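# Move the two outer front-row drills onto the ledge

## Task

Lift the leftmost drill and the rightmost drill of the tray's front row out of the tray and set both on the ledge in front of the tray, leaving every other drill seated in the tray. The drills must stay there on their own, without the robot holding them. At the end, open the grippers and move the arms away.

## Robot and tools

Robot: two arms, left_arm and right_arm, each with a two-finger gripper. The names are just labels; they do not tell you which side of a camera image an arm is on. Brief outside tugs on held parts or pushes on loose objects can happen.

Frame: a single scene frame for both arms. The origin sits on the table surface midway between the arms, +x runs out over the table, +z is up, and left_arm is on the +y side. The state line of a result lists, for each arm, end_effector_position (metres) and end_effector_quat_wxyz. That point lies between the finger pads, roughly 1 cm short of the fingertips. Printed positions can be somewhat wrong, more so when an arm reaches far. Each gripper has its own axes: fingers point along its +z, and they open and close along its y.

Row layout (used by execute_actions rows and by move target): always 14 numbers, each in [-1, 1], even if one arm stays still. Order: dx, dy, dz, rx, ry, rz, opening for left_arm, followed by the same seven for right_arm. dx..rz are an offset, not a pose: they are expressed in that gripper's own axes and measured from that gripper's pose in the most recent result showing it (before any such result in the scene, and for the second or later call in a single reply, from where the robot is when the action begins). A value of 1.0 equals 0.6 m or 180 degrees; rx, ry, rz form one rotation vector. Within one action, every row is measured from that same reference, not from the row before. Opening is absolute: +1 is fully open (0.094 m), -1 is closed.

execute_actions: argument actions is a list with zero or one entry. Empty list: nothing sent, current state and pictures returned. {"rows": [[14 numbers], ...], "steps": n} runs up to 15 control steps of 1/30 s (default 15, minimum 6); each row covers one step and the final row repeats if steps outnumber rows. {"steps": n} alone is a wait of up to 300 steps, counted from the previous result, so thinking time is included. Optional pictures (true/false) asks for camera images. A refused call does nothing.

move: target is one 14-number row as above (offsets from the last shown pose). speed is the top path speed in m/s, 0.002 to 0.5, default 0.25; rotation is capped at twice that in rad/s. Both grippers travel straight lines that finish together, lasting 0.5 to 10 s (cut off at 10 s, possibly short). Openings are sent at the start. Paths ignore obstacles and the other arm; grippers lag, drift and may overshoot speed near full reach. Faster contact hits harder, and aiming further past contact presses harder. The result adds a move: line with the ending (done, off_target, moving, held, fault) and active limits, plus each gripper's distance from its target. limits=paced: the sent pose was clipped; limits=held: a check blocked steps, after which the arm may surge.

wait: seconds 0 to 10; nothing new is sent. zoom_image: camera (cam_high 504x504, cam_left_wrist 616x616, cam_right_wrist 616x616) and region [x0, y0, x1, y1] in image pixels from the top-left, at most 504x504. finished_scene: pass the current scene number; ends and grades it, irreversibly.

Control behaviour: each step the commanded pose is clipped to 70 mm and 16 degrees from the measured pose, then joints follow by damped IK, favouring position over orientation. Arms tend to settle a centimetre or more low, and repeated zero offsets let them sag further. To hold an arm in place, send the offset back to its desired pose in the first call of a reply and zeros in later calls, aiming higher if it still droops. Zero offsets actually pull the arm back to its reference pose. Far targets may need several actions; check the reported pose and send the remainder.

Timing: a result is taken 6 steps before the action ends; those kept-back steps run while you think, and the simulation keeps running during replies. A move starts once the robot is still (or after 3 s). Only results with nothing kept back show a Hand target line per arm. pose unreachable names an arm whose command the clearance check altered; HELD marks steps where a row was partly not sent. FAULT lines mark an arm stop.

Gripping: grip_measured is the measured finger opening on the command scale (in metres: last value of Joint positions); each gripper may be off by up to ~1 mm consistently. To hold, command about 0.03 below grip_measured for a firm grip, less for a light one. Pad force tops out near 50-62 N, lower for parts under ~2 mm thick; first contact can spike.

Joint ranges (rad), base to gripper: waist -2.880..2.880, shoulder 0.000..3.142, elbow 0.000..3.019, wrist pitch -1.693..1.571, wrist yaw -1.571..1.571, wrist roll -2.094..2.094. Joint torques are raw drive outputs with fixed offsets, scaling and noise. Holding loads heats motors: MOTOR HOT from 85 °C; at 100 °C the arm drops everything (OVER-TEMPERATURE FAULT).

Avoid: knocking or placing anything off the table (fails the task), hard collisions between arms, drops, slips, slams and forceful pushes. Quick, smooth, low-effort motion is preferred.

Each tool is called after "Emit:" by a JSON object that holds its "op" and its "data", one argument or row to a line.

## Session

Emit:
{"op": "execute_actions", "data": {
  "actions": []
}}

Scene clock: 0.00 s of 5840.00 s.
left_arm: end_effector_position=(+0.5649, +0.5108, +0.3828) grip_measured=+1.000 end_effector_quat_wxyz=(+0.224, +0.707, +0.625, +0.245) | right_arm: end_effector_position=(+0.5097, -0.4698, +0.3832) grip_measured=+1.000 end_effector_quat_wxyz=(+0.689, +0.685, +0.176, +0.157)
Joint positions: left_arm=[ 0.632  1.698  1.909 -1.167  0.302  2.077  0.094] | right_arm=[0.105 1.313 0.964 0.348 1.039 1.543 0.094]
Joint velocities: left_arm=[ 0.005 -0.015 -0.017 -0.002  0.007  0.022  0.   ] | right_arm=[-0.005 -0.005 -0.022  0.002 -0.007 -0.037  0.   ]
Joint torques (N m, as the arm reports them, + toward a larger angle): no reading
Hand target (left_arm): +0.567, +0.512, +0.401; +0.228, +0.704, +0.619, +0.262
Hand target (right_arm): +0.512, -0.470, +0.402; +0.694, +0.681, +0.163, +0.170

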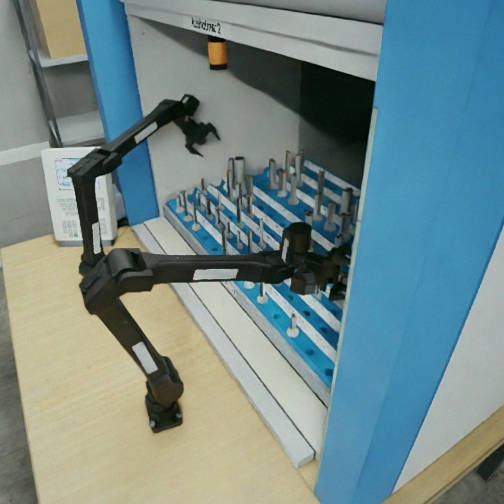

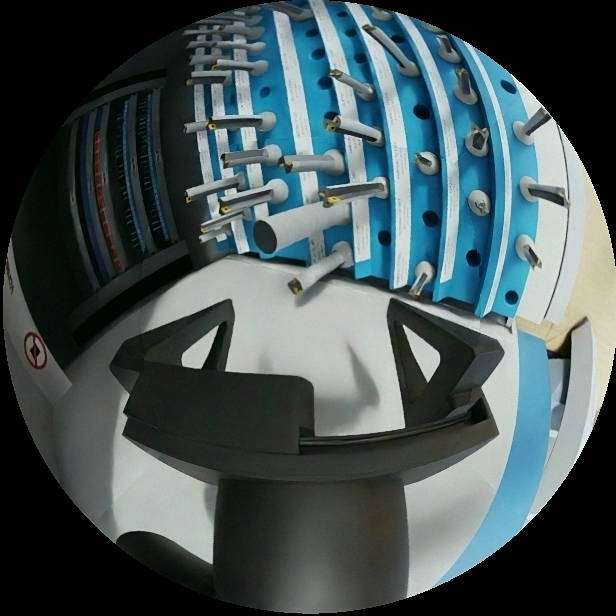

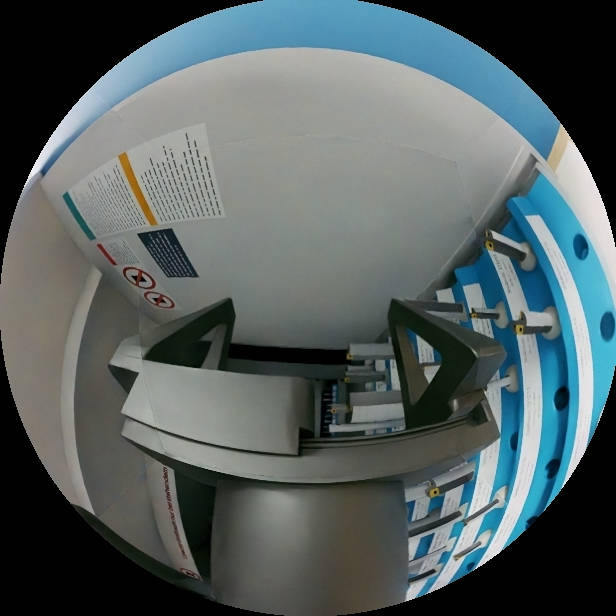

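Emit:
{"op": "zoom_image", "data": {
  "camera": "cam_high",
  "region": [130, 130, 380, 380]
}}

Emit:
{"op": "zoom_image", "data": {
  "camera": "cam_left_wrist",
  "region": [160, 0, 616, 340]
}}

Region (130, 130, 380, 380) of cam_high's 504x504 image, scaled by 2.016, with more detail than that image has.

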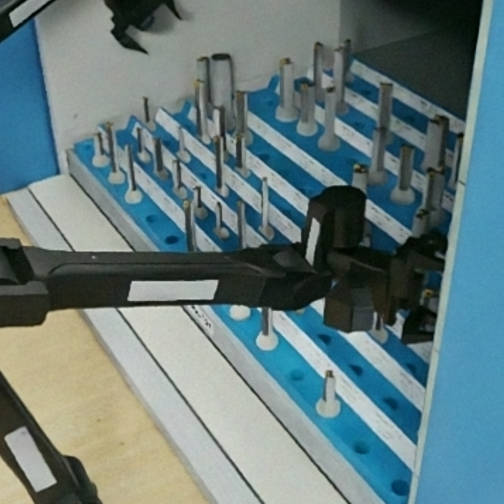

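Region (160, 0, 616, 340) of cam_left_wrist's 616x616 image, scaled by 1.105, with more detail than that image has; it fills the top 376 rows of this view, and the rest is white.

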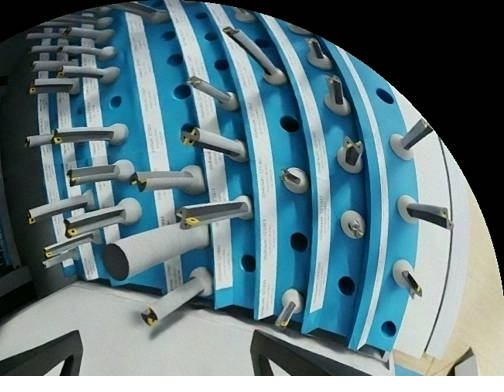

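Emit:
{"op": "zoom_image", "data": {
  "camera": "cam_high",
  "region": [150, 160, 270, 280]
}}

Emit:
{"op": "zoom_image", "data": {
  "camera": "cam_high",
  "region": [230, 260, 370, 400]
}}

Emit:
{"op": "zoom_image", "data": {
  "camera": "cam_left_wrist",
  "region": [440, 60, 616, 340]
}}

Region (150, 160, 270, 280) of cam_high's 504x504 image, scaled by 4.200, with more detail than that image has.

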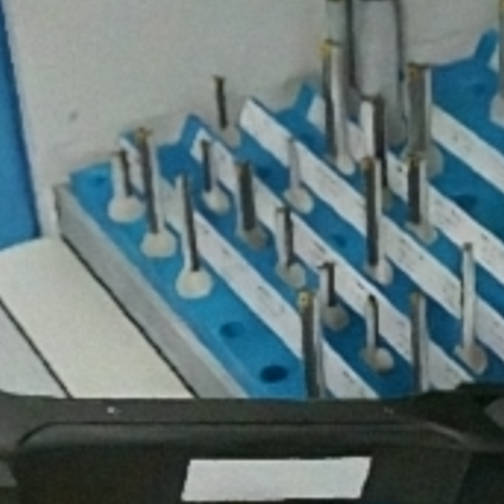

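Region (230, 260, 370, 400) of cam_high's 504x504 image, scaled by 3.600, with more detail than that image has.

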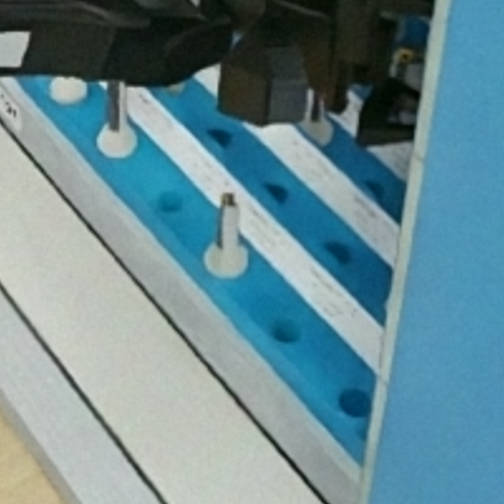

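Region (440, 60, 616, 340) of cam_left_wrist's 616x616 image, scaled by 1.800, with more detail than that image has; it fills the left 317 columns of this view, and the rest is white.

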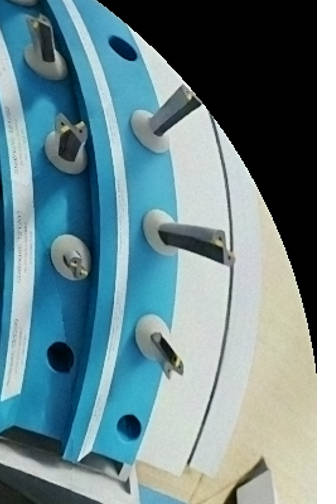

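Emit:
{"op": "move", "data": {
  "target": [-0.168,-0.532,-0.155,-0.171,-0.014,-0.599,1.0,-0.325,-0.231,-0.302,-0.159,0.392,-0.518,1.0],
  "speed": 0.2
}}

Scene clock: 15.17 s of 5840.00 s.
left_arm: end_effector_position=(+0.2584, +0.4426, +0.2390) grip_measured=+1.000 end_effector_quat_wxyz=(+0.488, -0.143, +0.857, +0.083) | right_arm: end_effector_position=(+0.2455, -0.3962, +0.2172) grip_measured=+1.000 end_effector_quat_wxyz=(+0.470, +0.016, +0.882, +0.022)
Joint positions: left_arm=[ 0.885  0.659  0.529 -0.442  0.341  0.214  0.094] | right_arm=[-0.683  0.452  0.477 -0.832 -0.689 -0.522  0.094]
Joint velocities: left_arm=[-0.005 -0.015 -0.002 -0.007 -0.022 -0.007  0.   ] | right_arm=[-0.015 -0.005 -0.007 -0.017  0.007 -0.022  0.   ]
Joint torques (N m, as the arm reports them, + toward a larger angle): left_arm=[ 1.82 -1.13 11.22  2.51 -0.04 -0.15] | right_arm=[-1.32  1.53 13.42  1.06 -0.46 -0.24]
Hand target (left_arm): +0.255, +0.446, +0.240; +0.492, -0.153, +0.853, +0.087
Hand target (right_arm): +0.249, -0.404, +0.253; +0.489, +0.002, +0.872, -0.004
Off the commanded pose (left_arm): 0.016 m, 1 deg.
Off the commanded pose (right_arm): 0.034 m, 5 deg.
Kept back: nothing.
After step 90, 6.30 s passed at rest.
move: off_target (left_arm, right_arm)

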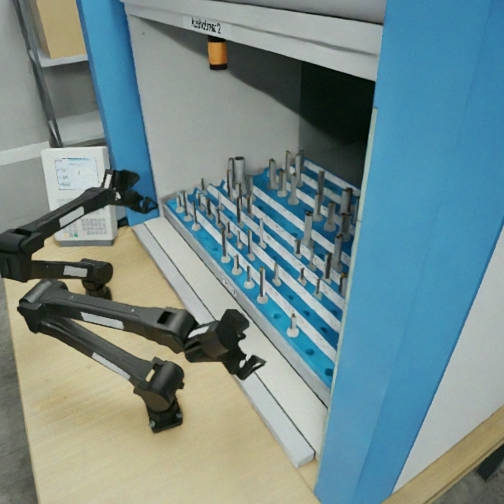

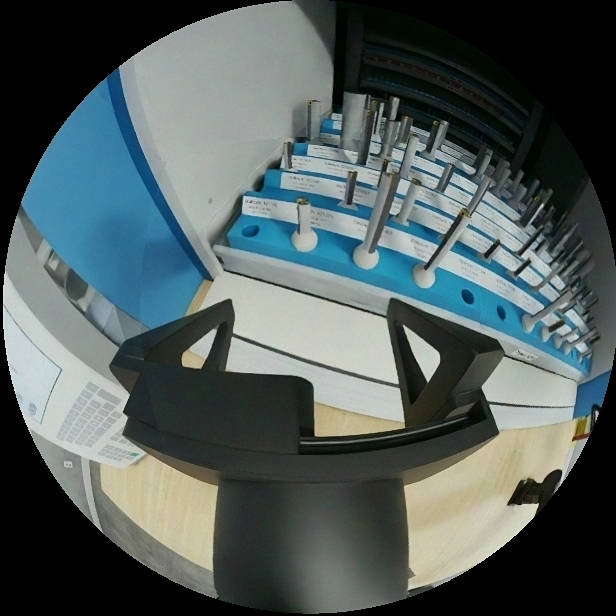

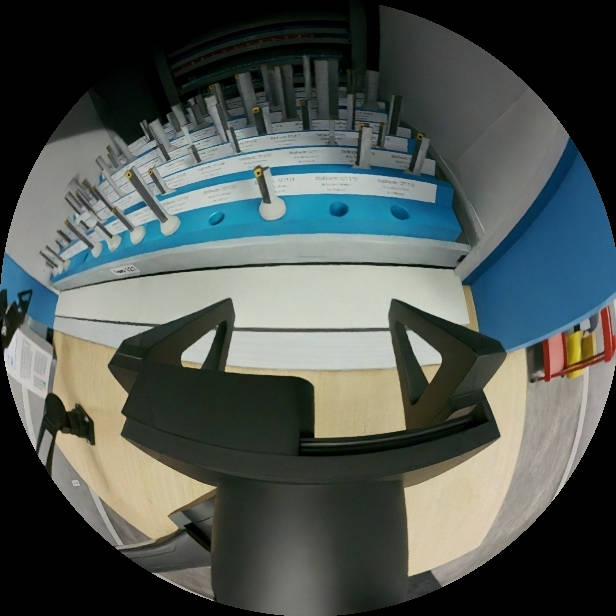

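Emit:
{"op": "zoom_image", "data": {
  "camera": "cam_right_wrist",
  "region": [190, 130, 480, 390]
}}

Emit:
{"op": "zoom_image", "data": {
  "camera": "cam_left_wrist",
  "region": [190, 150, 480, 400]
}}

Region (190, 130, 480, 390) of cam_right_wrist's 616x616 image, scaled by 1.738, with more detail than that image has; it fills the top 452 rows of this view, and the rest is white.

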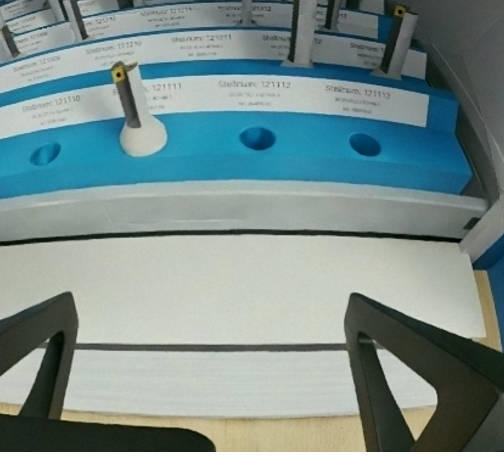

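Region (190, 150, 480, 400) of cam_left_wrist's 616x616 image, scaled by 1.738, with more detail than that image has; it fills the top 434 rows of this view, and the rest is white.

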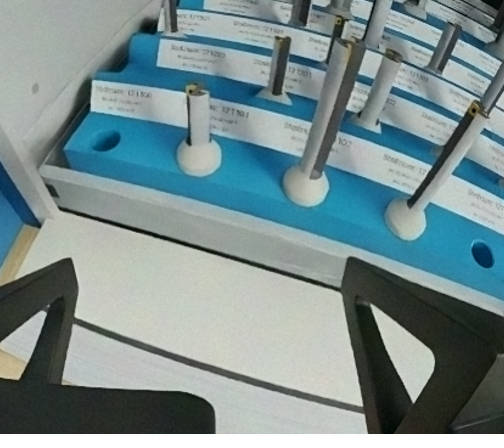

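Emit:
{"op": "move", "data": {
  "target": [0.004,0.006,0.104,-0.005,-0.1425,-0.003,0.1,-0.0387,0.0882,0.1027,0.0035,-0.1605,-0.017,0.4],
  "speed": 0.15
}}

Scene clock: 23.53 s of 5840.00 s.
left_arm: end_effector_position=(+0.3052, +0.4688, +0.2073) grip_measured=+0.102 end_effector_quat_wxyz=(+0.661, -0.133, +0.728, +0.125) | right_arm: end_effector_position=(+0.3080, -0.3443, +0.2085) grip_measured=+0.402 end_effector_quat_wxyz=(+0.677, -0.000, +0.736, -0.001)
Joint positions: left_arm=[0.85  1.003 0.273 0.629 0.328 0.038 0.052] | right_arm=[-0.215  0.402  0.106  0.205 -0.374 -0.036  0.066]
Joint velocities: left_arm=[-0.005 -0.005  0.002 -0.017 -0.051 -0.051 -0.001] | right_arm=[-0.005  0.005 -0.007  0.012  0.007 -0.007 -0.   ]
Joint torques (N m, as the arm reports them, + toward a larger angle): left_arm=[-0.48 -2.3   8.8   3.36 -0.15 -0.15] | right_arm=[0.56 2.82 7.64 2.43 0.2  0.08]
Hand target (left_arm): +0.308, +0.464, +0.207; +0.665, -0.132, +0.725, +0.119
Hand target (right_arm): +0.309, -0.342, +0.207; +0.678, +0.002, +0.735, +0.005
Off the commanded pose (left_arm): 0.006 m, 1 deg.
Off the commanded pose (right_arm): 0.004 m, 0 deg.
Kept back: nothing.
After step 90, 3.17 s passed at rest.
move: done

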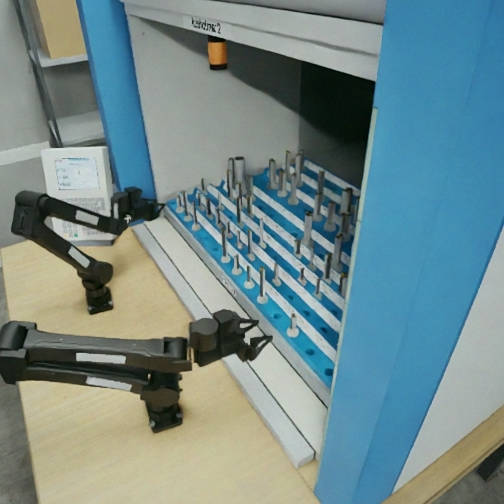

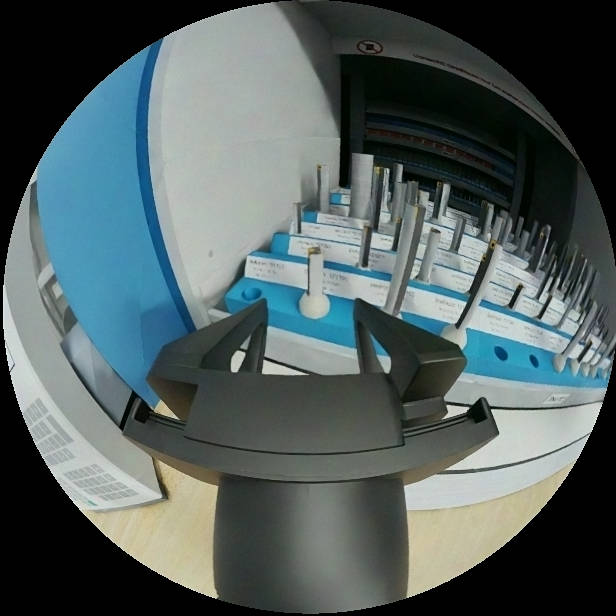

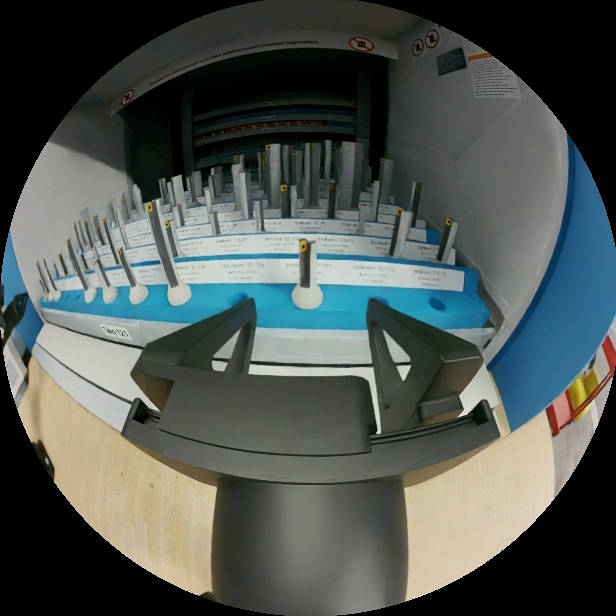

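Emit:
{"op": "move", "data": {
  "target": [0.028,-0.007,0.092,0,0,0,0.1,0.025,0.01,0.133,0,0,0,0.4],
  "speed": 0.08
}}

Scene clock: 26.10 s of 5840.00 s.
left_arm: end_effector_position=(+0.3383, +0.4779, +0.1652) grip_measured=+0.102 end_effector_quat_wxyz=(+0.640, -0.143, +0.745, +0.121) | right_arm: end_effector_position=(+0.3663, -0.3378, +0.1598) grip_measured=+0.402 end_effector_quat_wxyz=(+0.653, +0.003, +0.757, -0.003)
Joint positions: left_arm=[0.789 1.252 0.312 0.782 0.257 0.037 0.052] | right_arm=[-0.065  0.984  0.133  0.7   -0.215 -0.034  0.066]
Joint velocities: left_arm=[-0.005 -0.005  0.002 -0.017  0.066  0.051 -0.001] | right_arm=[-0.015  0.005 -0.002 -0.017  0.007 -0.037  0.   ]
Joint torques (N m, as the arm reports them, + toward a larger angle): left_arm=[-0.28 -3.94 11.89  3.4  -0.12 -0.1 ] | right_arm=[ 0.8  -0.69  9.69  2.75  0.19  0.02]
Hand target (left_arm): +0.355, +0.483, +0.187; +0.660, -0.133, +0.728, +0.125
Hand target (right_arm): +0.383, -0.337, +0.187; +0.677, -0.000, +0.736, -0.001
Off the commanded pose (left_arm): 0.028 m, 3 deg.
Off the commanded pose (right_arm): 0.034 m, 4 deg.
Kept back: nothing.
move: off_target (left_arm, right_arm)

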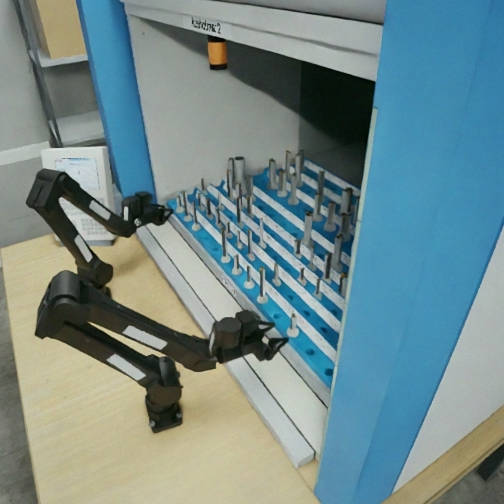

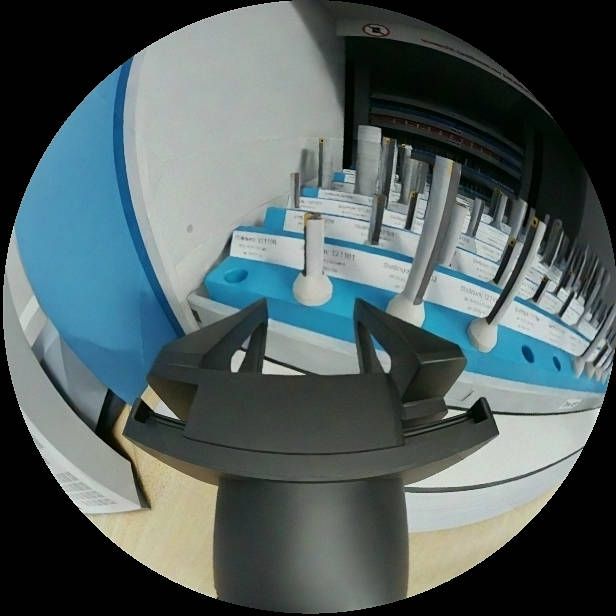

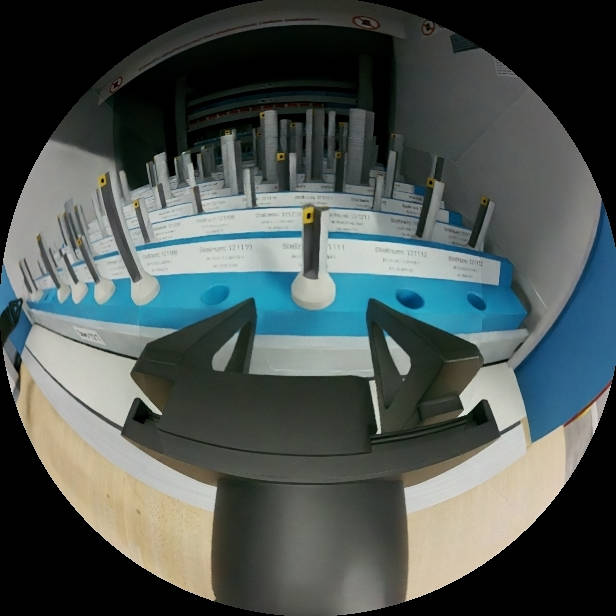

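Emit:
{"op": "move", "data": {
  "target": [-0.046,0,0.0,0,-0.017,0,0.1,-0.053,0,0.0,0,-0.02,0,0.4],
  "speed": 0.05
}}

Scene clock: 27.40 s of 5840.00 s.
left_arm: end_effector_position=(+0.3369, +0.4769, +0.1787) grip_measured=+0.102 end_effector_quat_wxyz=(+0.651, -0.140, +0.736, +0.125) | right_arm: end_effector_position=(+0.3629, -0.3370, +0.1742) grip_measured=+0.402 end_effector_quat_wxyz=(+0.665, +0.000, +0.746, -0.006)
Joint positions: left_arm=[0.789 1.216 0.312 0.777 0.257 0.033 0.052] | right_arm=[-0.065  0.917  0.133  0.666 -0.215 -0.033  0.066]
Joint velocities: left_arm=[-0.005 -0.005 -0.007 -0.002 -0.037  0.051  0.   ] | right_arm=[ 0.005 -0.005 -0.017 -0.017 -0.022 -0.037  0.001]
Joint torques (N m, as the arm reports them, + toward a larger angle): left_arm=[ 0.41 -6.04  9.86  1.9   0.   -0.12] | right_arm=[ 1.   -1.59  8.48  1.67  0.14  0.05]
Hand target (left_arm): +0.342, +0.480, +0.192; +0.660, -0.140, +0.728, +0.125
Hand target (right_arm): +0.371, -0.337, +0.191; +0.677, +0.002, +0.736, -0.003
Off the commanded pose (left_arm): 0.015 m, 1 deg.
Off the commanded pose (right_arm): 0.019 m, 2 deg.
Kept back: nothing.
move: off_target (left_arm, right_arm)

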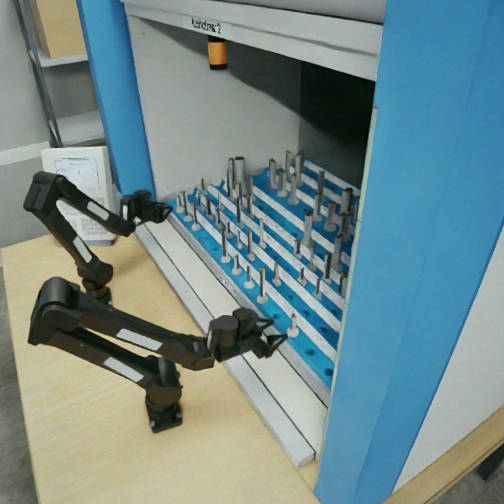

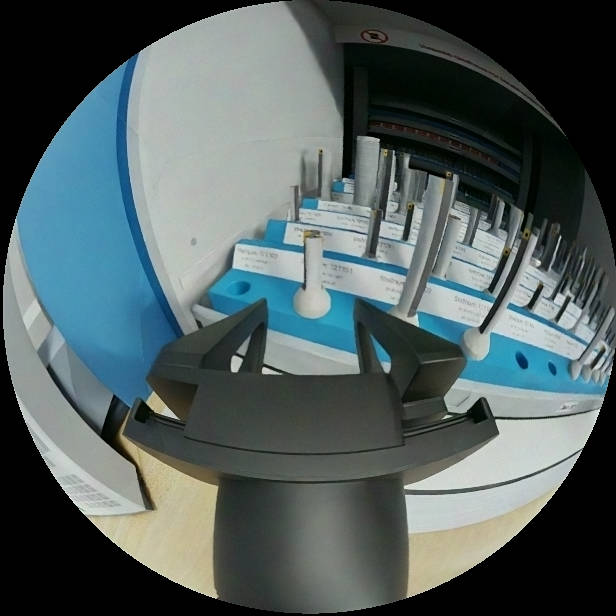

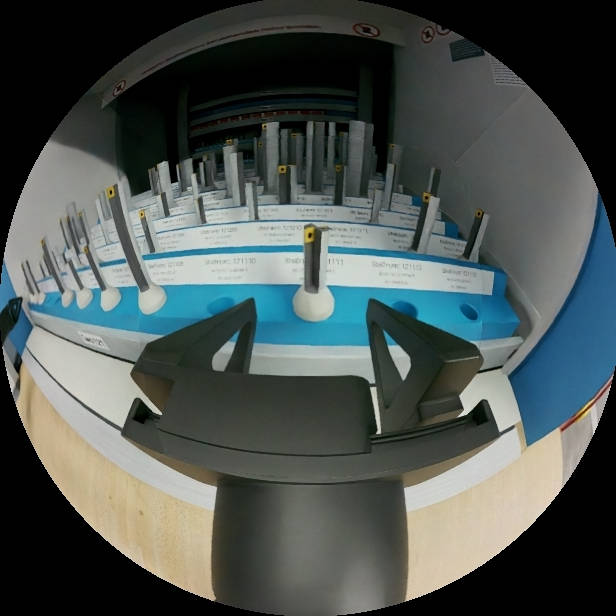

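Emit:
{"op": "move", "data": {
  "target": [-0.043,-0.003,0.062,0,-0.01,0,0.1,-0.0425,-0.003,0.062,0,-0.01,0,0.4],
  "speed": 0.05
}}

Scene clock: 29.73 s of 5840.00 s.
left_arm: end_effector_position=(+0.3572, +0.4857, +0.1877) grip_measured=+0.102 end_effector_quat_wxyz=(+0.654, -0.142, +0.731, +0.131) | right_arm: end_effector_position=(+0.3836, -0.3390, +0.1689) grip_measured=+0.402 end_effector_quat_wxyz=(+0.654, +0.004, +0.756, -0.007)
Joint positions: left_arm=[0.766 1.26  0.37  0.777 0.223 0.031 0.052] | right_arm=[-0.046  1.022  0.182  0.694 -0.188 -0.033  0.066]
Joint velocities: left_arm=[-0.015 -0.005  0.007 -0.022  0.037 -0.022 -0.001] | right_arm=[-0.034  0.005 -0.017 -0.002  0.066 -0.022  0.   ]
Joint torques (N m, as the arm reports them, + toward a larger angle): left_arm=[-0.25 -4.63 12.67  1.82 -0.15 -0.15] | right_arm=[ 1.76 -0.97  9.99  2.58  0.2  -0.01]
Hand target (left_arm): +0.373, +0.489, +0.201; +0.662, -0.138, +0.725, +0.127
Hand target (right_arm): +0.401, -0.338, +0.195; +0.677, +0.001, +0.736, -0.005
Off the commanded pose (left_arm): 0.022 m, 1 deg.
Off the commanded pose (right_arm): 0.033 m, 4 deg.
Kept back: nothing.
move: off_target (left_arm, right_arm)

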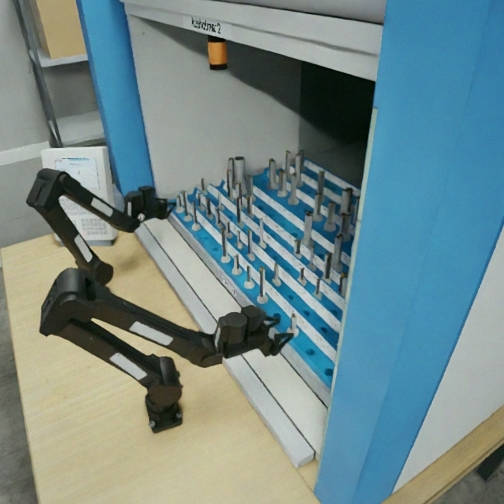

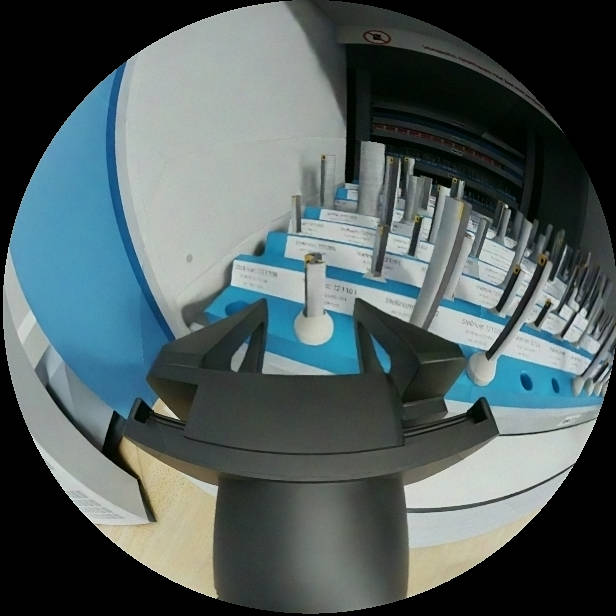

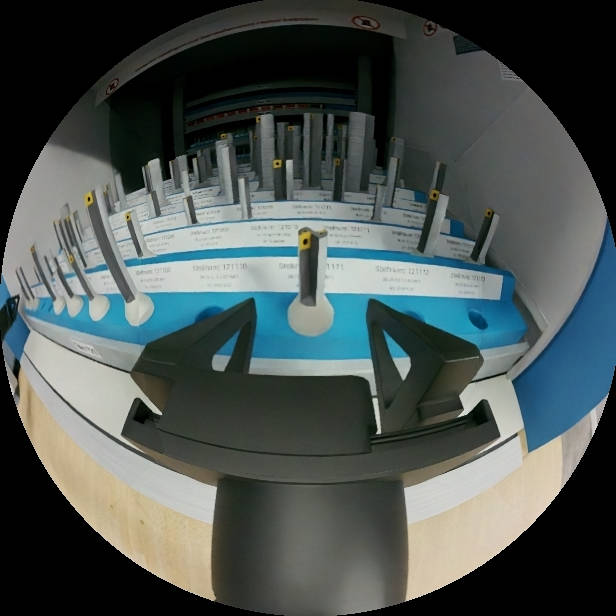

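Emit:
{"op": "move", "data": {
  "target": [-0.022,-0.005,0.054,0,-0.005,0,0.1,-0.068,0,0.051,0,-0.03,0,0.4],
  "speed": 0.05
}}

Scene clock: 31.73 s of 5840.00 s.
left_arm: end_effector_position=(+0.3711, +0.4912, +0.1827) grip_measured=+0.102 end_effector_quat_wxyz=(+0.648, -0.146, +0.735, +0.134) | right_arm: end_effector_position=(+0.4012, -0.3398, +0.1796) grip_measured=+0.402 end_effector_quat_wxyz=(+0.667, +0.005, +0.745, -0.010)
Joint positions: left_arm=[0.748 1.309 0.405 0.777 0.194 0.031 0.052] | right_arm=[-0.029  1.085  0.221  0.753 -0.167 -0.027  0.066]
Joint velocities: left_arm=[ 0.005 -0.005 -0.002 -0.012  0.007  0.022 -0.   ] | right_arm=[-0.015 -0.005 -0.007 -0.002 -0.051  0.007 -0.   ]
Joint torques (N m, as the arm reports them, + toward a larger angle): left_arm=[-0.27 -4.94 12.32  2.39 -0.15 -0.1 ] | right_arm=[-0.08 -2.61  9.87  2.72  0.15  0.02]
Hand target (left_arm): +0.388, +0.495, +0.198; +0.660, -0.140, +0.726, +0.132
Hand target (right_arm): +0.418, -0.338, +0.205; +0.689, +0.004, +0.725, -0.006
Off the commanded pose (left_arm): 0.024 m, 2 deg.
Off the commanded pose (right_arm): 0.031 m, 3 deg.
Kept back: nothing.
move: off_target (left_arm, right_arm)

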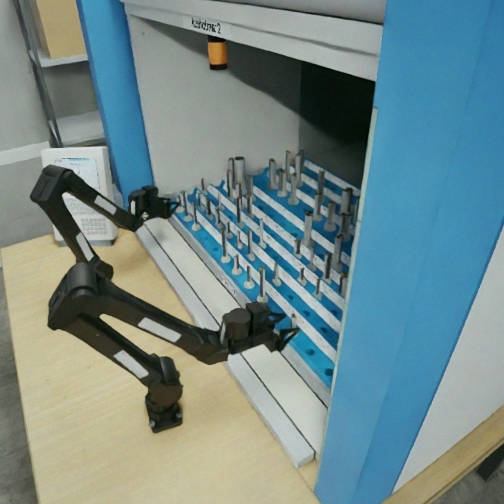

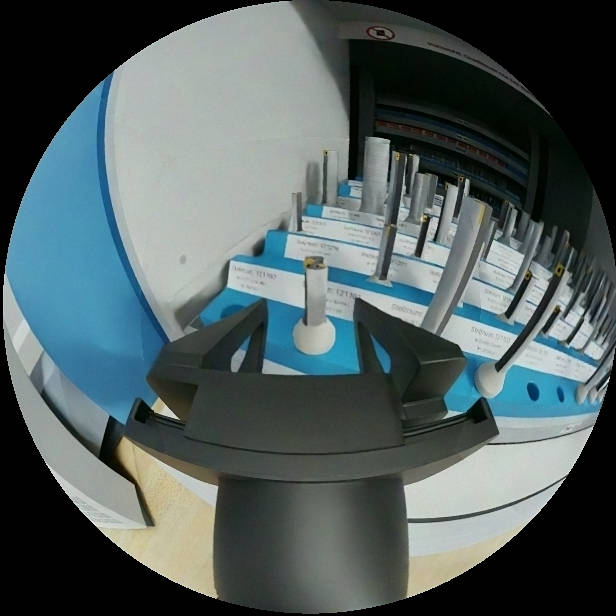

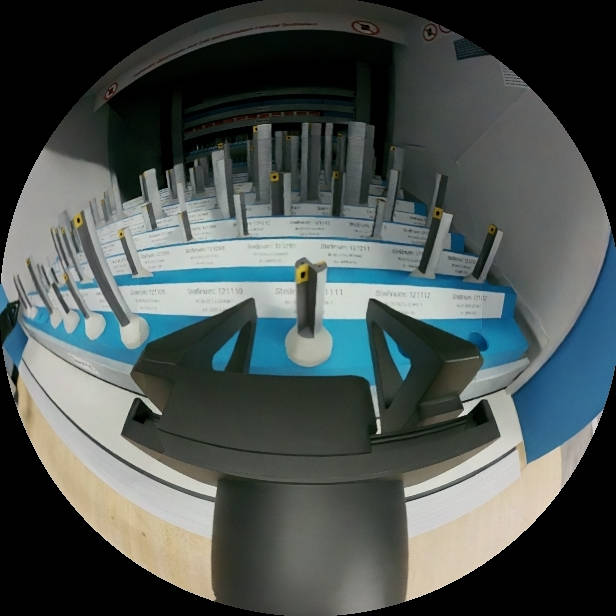

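Emit:
{"op": "move", "data": {
  "target": [-0.0295,-0.009,0.0617,0,-0.01,0,0.1,-0.047,0.005,0.043,0,-0.017,0,0.4],
  "speed": 0.04
}}

Scene clock: 33.93 s of 5840.00 s.
left_arm: end_effector_position=(+0.3899, +0.4972, +0.1789) grip_measured=+0.102 end_effector_quat_wxyz=(+0.643, -0.150, +0.738, +0.137) | right_arm: end_effector_position=(+0.4111, -0.3384, +0.1799) grip_measured=+0.402 end_effector_quat_wxyz=(+0.665, +0.007, +0.746, -0.013)
Joint positions: left_arm=[0.724 1.367 0.452 0.777 0.16  0.031 0.052] | right_arm=[-0.01   1.117  0.245  0.756 -0.141 -0.026  0.066]
Joint velocities: left_arm=[-0.005  0.005 -0.002 -0.007 -0.022  0.037  0.001] | right_arm=[-0.005 -0.015 -0.002 -0.012 -0.095 -0.007  0.001]
Joint torques (N m, as the arm reports them, + toward a larger angle): left_arm=[-0.49 -5.66 12.27  2.91 -0.12 -0.13] | right_arm=[ 0.72 -1.51  9.62  2.52  0.24  0.05]
Hand target (left_arm): +0.408, +0.501, +0.197; +0.659, -0.144, +0.725, +0.136
Hand target (right_arm): +0.428, -0.336, +0.205; +0.687, +0.005, +0.727, -0.010
Off the commanded pose (left_arm): 0.026 m, 3 deg.
Off the commanded pose (right_arm): 0.031 m, 3 deg.
Kept back: nothing.
move: off_target (left_arm, right_arm)

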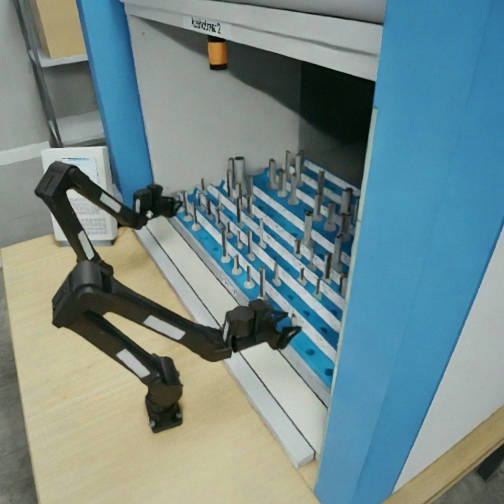

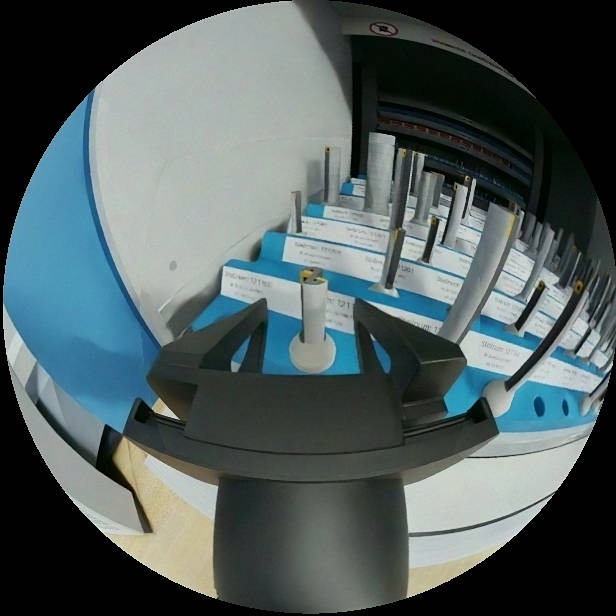

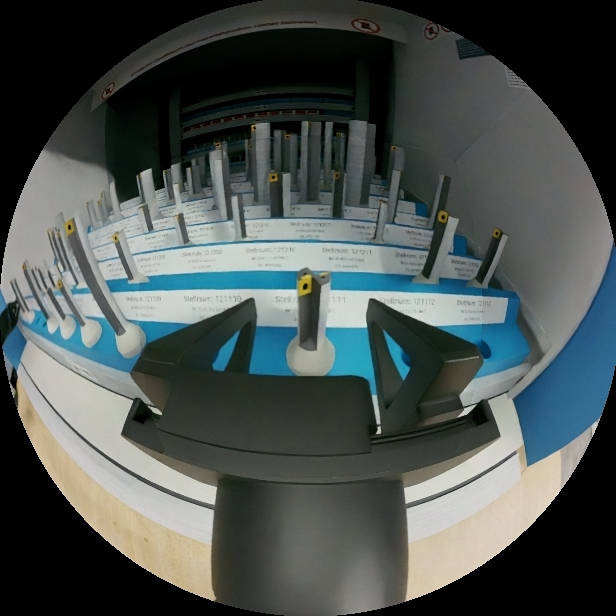

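Emit:
{"op": "zoom_image", "data": {
  "camera": "cam_left_wrist",
  "region": [220, 240, 400, 400]
}}

Emit:
{"op": "zoom_image", "data": {
  "camera": "cam_right_wrist",
  "region": [220, 240, 400, 400]
}}

Emit:
{"op": "zoom_image", "data": {
  "camera": "cam_high",
  "region": [210, 280, 330, 380]
}}

Region (220, 240, 400, 400) of cam_left_wrist's 616x616 image, scaled by 2.800, with more detail than that image has.

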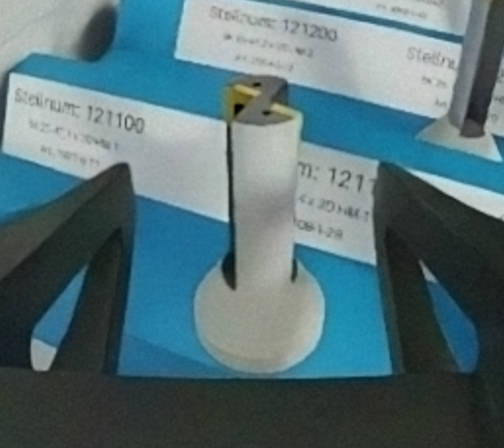

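Region (220, 240, 400, 400) of cam_right_wrist's 616x616 image, scaled by 2.800, with more detail than that image has.

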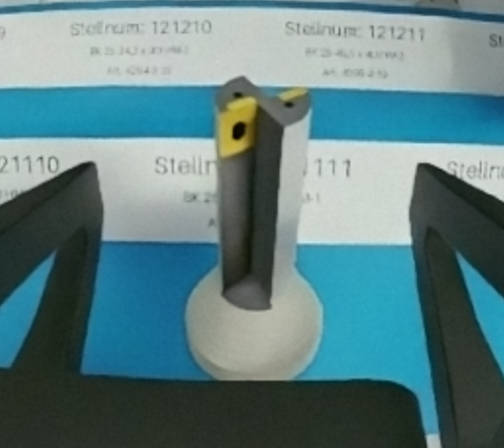

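Region (210, 280, 330, 380) of cam_high's 504x504 image, scaled by 4.200, with more detail than that image has.

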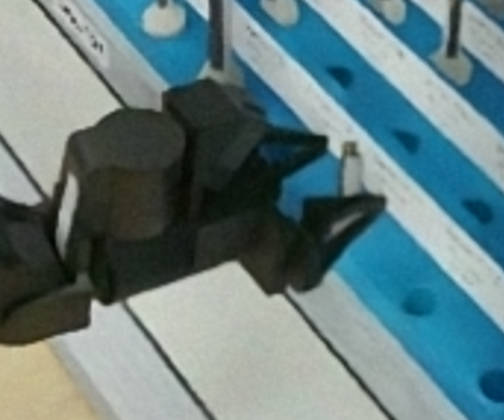

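Emit:
{"op": "move", "data": {
  "target": [-0.0385,-0.009,0.035,0,-0.012,0,0.1,-0.0457,0.002,0.0335,0,-0.017,0,0.4],
  "speed": 0.04
}}

Scene clock: 36.50 s of 5840.00 s.
left_arm: end_effector_position=(+0.3955, +0.4984, +0.1861) grip_measured=+0.102 end_effector_quat_wxyz=(+0.647, -0.151, +0.733, +0.143) | right_arm: end_effector_position=(+0.4151, -0.3390, +0.1815) grip_measured=+0.402 end_effector_quat_wxyz=(+0.666, +0.010, +0.746, -0.016)
Joint positions: left_arm=[0.713 1.367 0.467 0.777 0.138 0.031 0.052] | right_arm=[-0.004  1.127  0.256  0.756 -0.128 -0.026  0.066]
Joint velocities: left_arm=[-0.015 -0.015  0.012 -0.007 -0.037 -0.051 -0.   ] | right_arm=[ 0.015 -0.015 -0.007  0.002 -0.081 -0.022 -0.001]
Joint torques (N m, as the arm reports them, + toward a larger angle): left_arm=[-0.31 -5.81 12.51  1.97 -0.17 -0.17] | right_arm=[ 1.46 -2.27  9.67  2.41  0.2  -0.05]
Hand target (left_arm): +0.413, +0.501, +0.200; +0.657, -0.147, +0.726, +0.140
Hand target (right_arm): +0.432, -0.337, +0.205; +0.685, +0.007, +0.728, -0.013
Off the commanded pose (left_arm): 0.023 m, 1 deg.
Off the commanded pose (right_arm): 0.030 m, 3 deg.
Kept back: nothing.
move: off_target (left_arm, right_arm)

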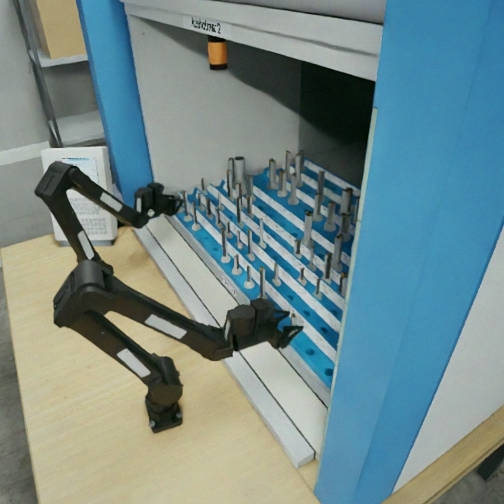

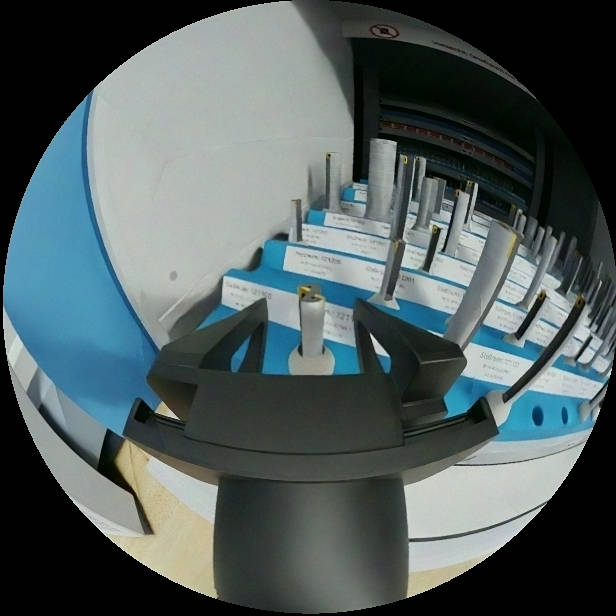

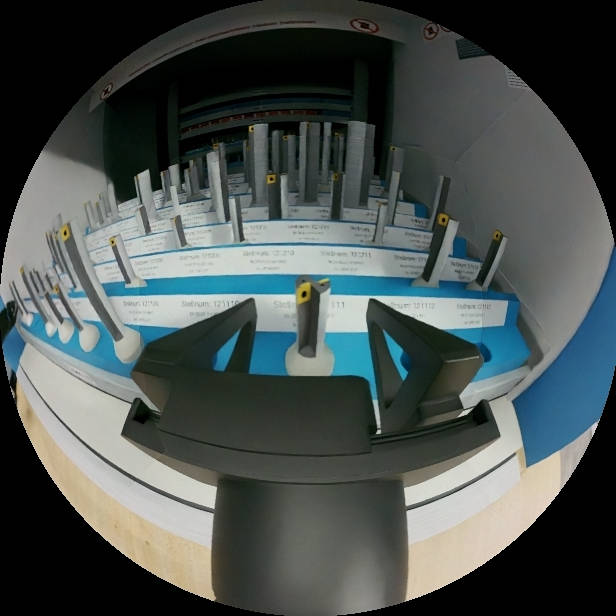

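Emit:
{"op": "move", "data": {
  "target": [-0.0187,-0.0077,0.026,0,-0.008,0,-0.6,-0.042,0.003,0.0237,0,-0.017,0,-0.55],
  "speed": 0.03
}}

Scene clock: 38.10 s of 5840.00 s.
left_arm: end_effector_position=(+0.3960, +0.4989, +0.1819) grip_measured=-0.598 end_effector_quat_wxyz=(+0.643, -0.155, +0.735, +0.146) | right_arm: end_effector_position=(+0.4152, -0.3393, +0.1813) grip_measured=-0.548 end_effector_quat_wxyz=(+0.665, +0.012, +0.746, -0.019)
Joint positions: left_arm=[0.707 1.376 0.467 0.777 0.122 0.031 0.019] | right_arm=[-0.001  1.127  0.256  0.756 -0.117 -0.026  0.021]
Joint velocities: left_arm=[ 0.005 -0.005  0.002 -0.002 -0.022  0.022 -0.001] | right_arm=[-0.005 -0.005 -0.002 -0.007  0.022  0.022  0.001]
Joint torques (N m, as the arm reports them, + toward a larger angle): left_arm=[-0.77 -5.87 11.79  2.94 -0.16 -0.12] | right_arm=[ 0.59 -2.14  9.27  2.53  0.2  -0.05]
Hand target (left_arm): +0.412, +0.500, +0.196; +0.656, -0.150, +0.725, +0.145
Hand target (right_arm): +0.431, -0.337, +0.205; +0.685, +0.009, +0.728, -0.016
Off the commanded pose (left_arm): 0.022 m, 2 deg.
Off the commanded pose (right_arm): 0.029 m, 3 deg.
Kept back: nothing.
move: off_target (left_arm, right_arm)

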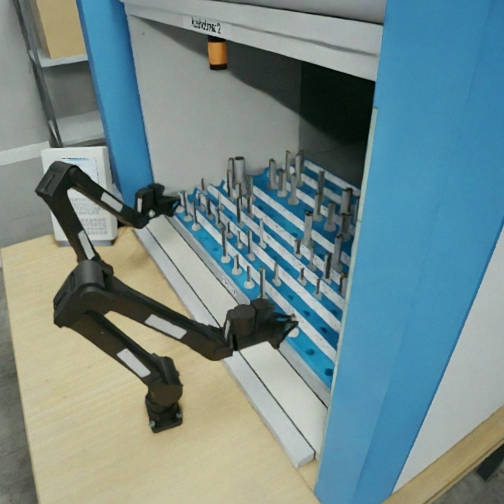

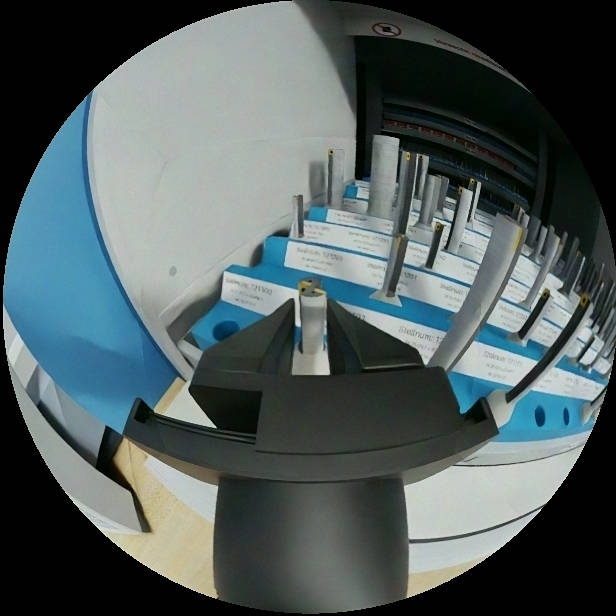

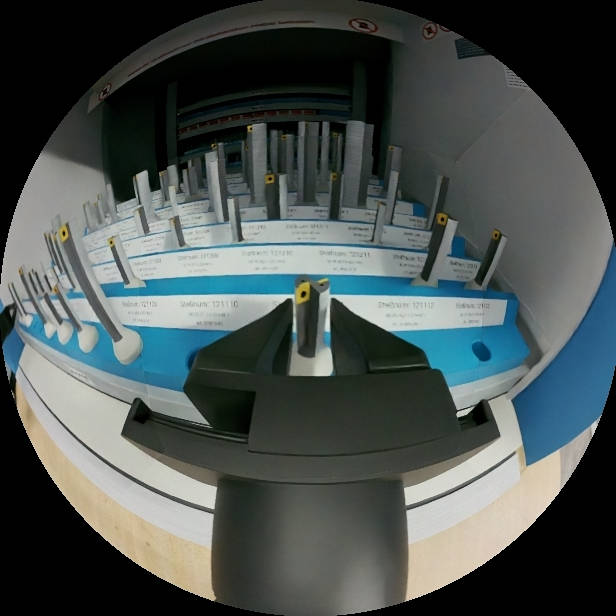

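Emit:
{"op": "move", "data": {
  "target": [-0.0266,-0.009,0.0217,0.003,-0.0106,0,-0.75,-0.0428,0.003,0.022,-0.0026,-0.0171,0,-0.72],
  "speed": 0.03
}}

Scene clock: 40.00 s of 5840.00 s.
left_arm: end_effector_position=(+0.3962, +0.4986, +0.1819) grip_measured=-0.739 end_effector_quat_wxyz=(+0.643, -0.156, +0.735, +0.147) | right_arm: end_effector_position=(+0.4152, -0.3390, +0.1813) grip_measured=-0.671 end_effector_quat_wxyz=(+0.665, +0.012, +0.746, -0.018)
Joint positions: left_arm=[0.706 1.376 0.467 0.777 0.119 0.031 0.012] | right_arm=[-0.001  1.127  0.256  0.756 -0.118 -0.023  0.015]
Joint velocities: left_arm=[-0.005 -0.005 -0.007  0.012  0.022 -0.081  0.   ] | right_arm=[-0.005  0.015 -0.007 -0.007  0.007  0.081 -0.001]
Joint torques (N m, as the arm reports them, + toward a larger angle): left_arm=[-0.81 -6.73 11.44  2.71 -0.19 -0.11] | right_arm=[ 1.12 -3.48  9.19  2.43  0.1  -0.03]
Hand target (left_arm): +0.411, +0.500, +0.196; +0.656, -0.150, +0.725, +0.146
Hand target (right_arm): +0.430, -0.337, +0.205; +0.685, +0.009, +0.728, -0.016
Off the commanded pose (left_arm): 0.021 m, 2 deg.
Off the commanded pose (right_arm): 0.029 m, 3 deg.
Kept back: nothing.
move: off_target (left_arm, right_arm)

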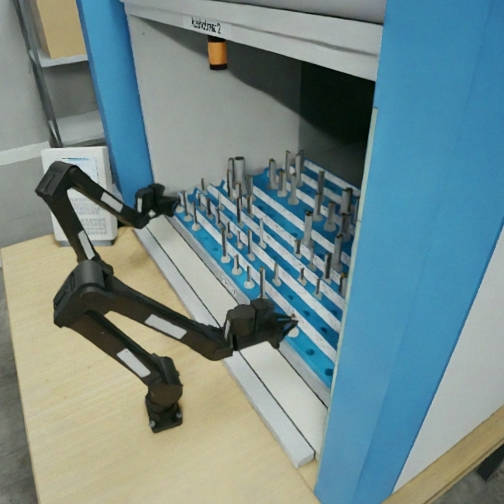

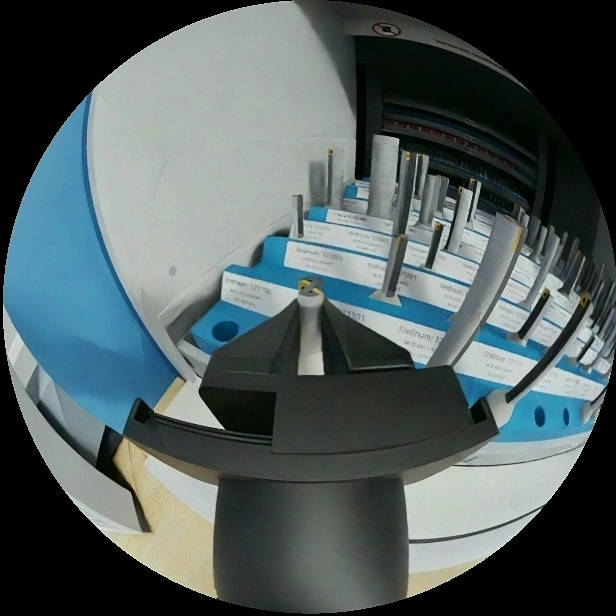

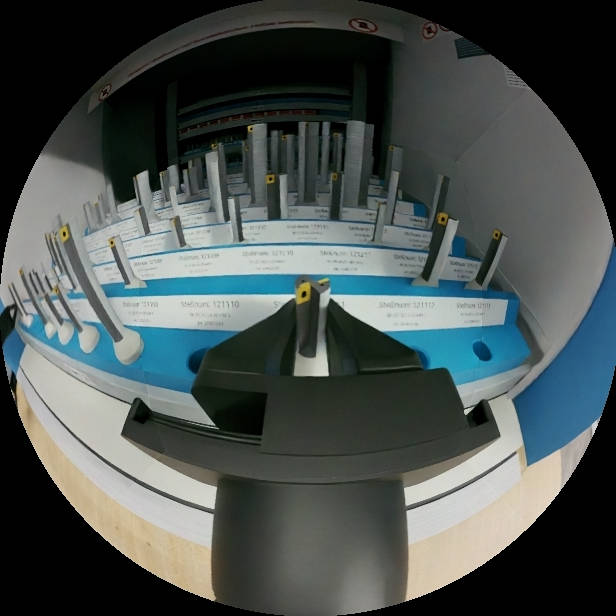

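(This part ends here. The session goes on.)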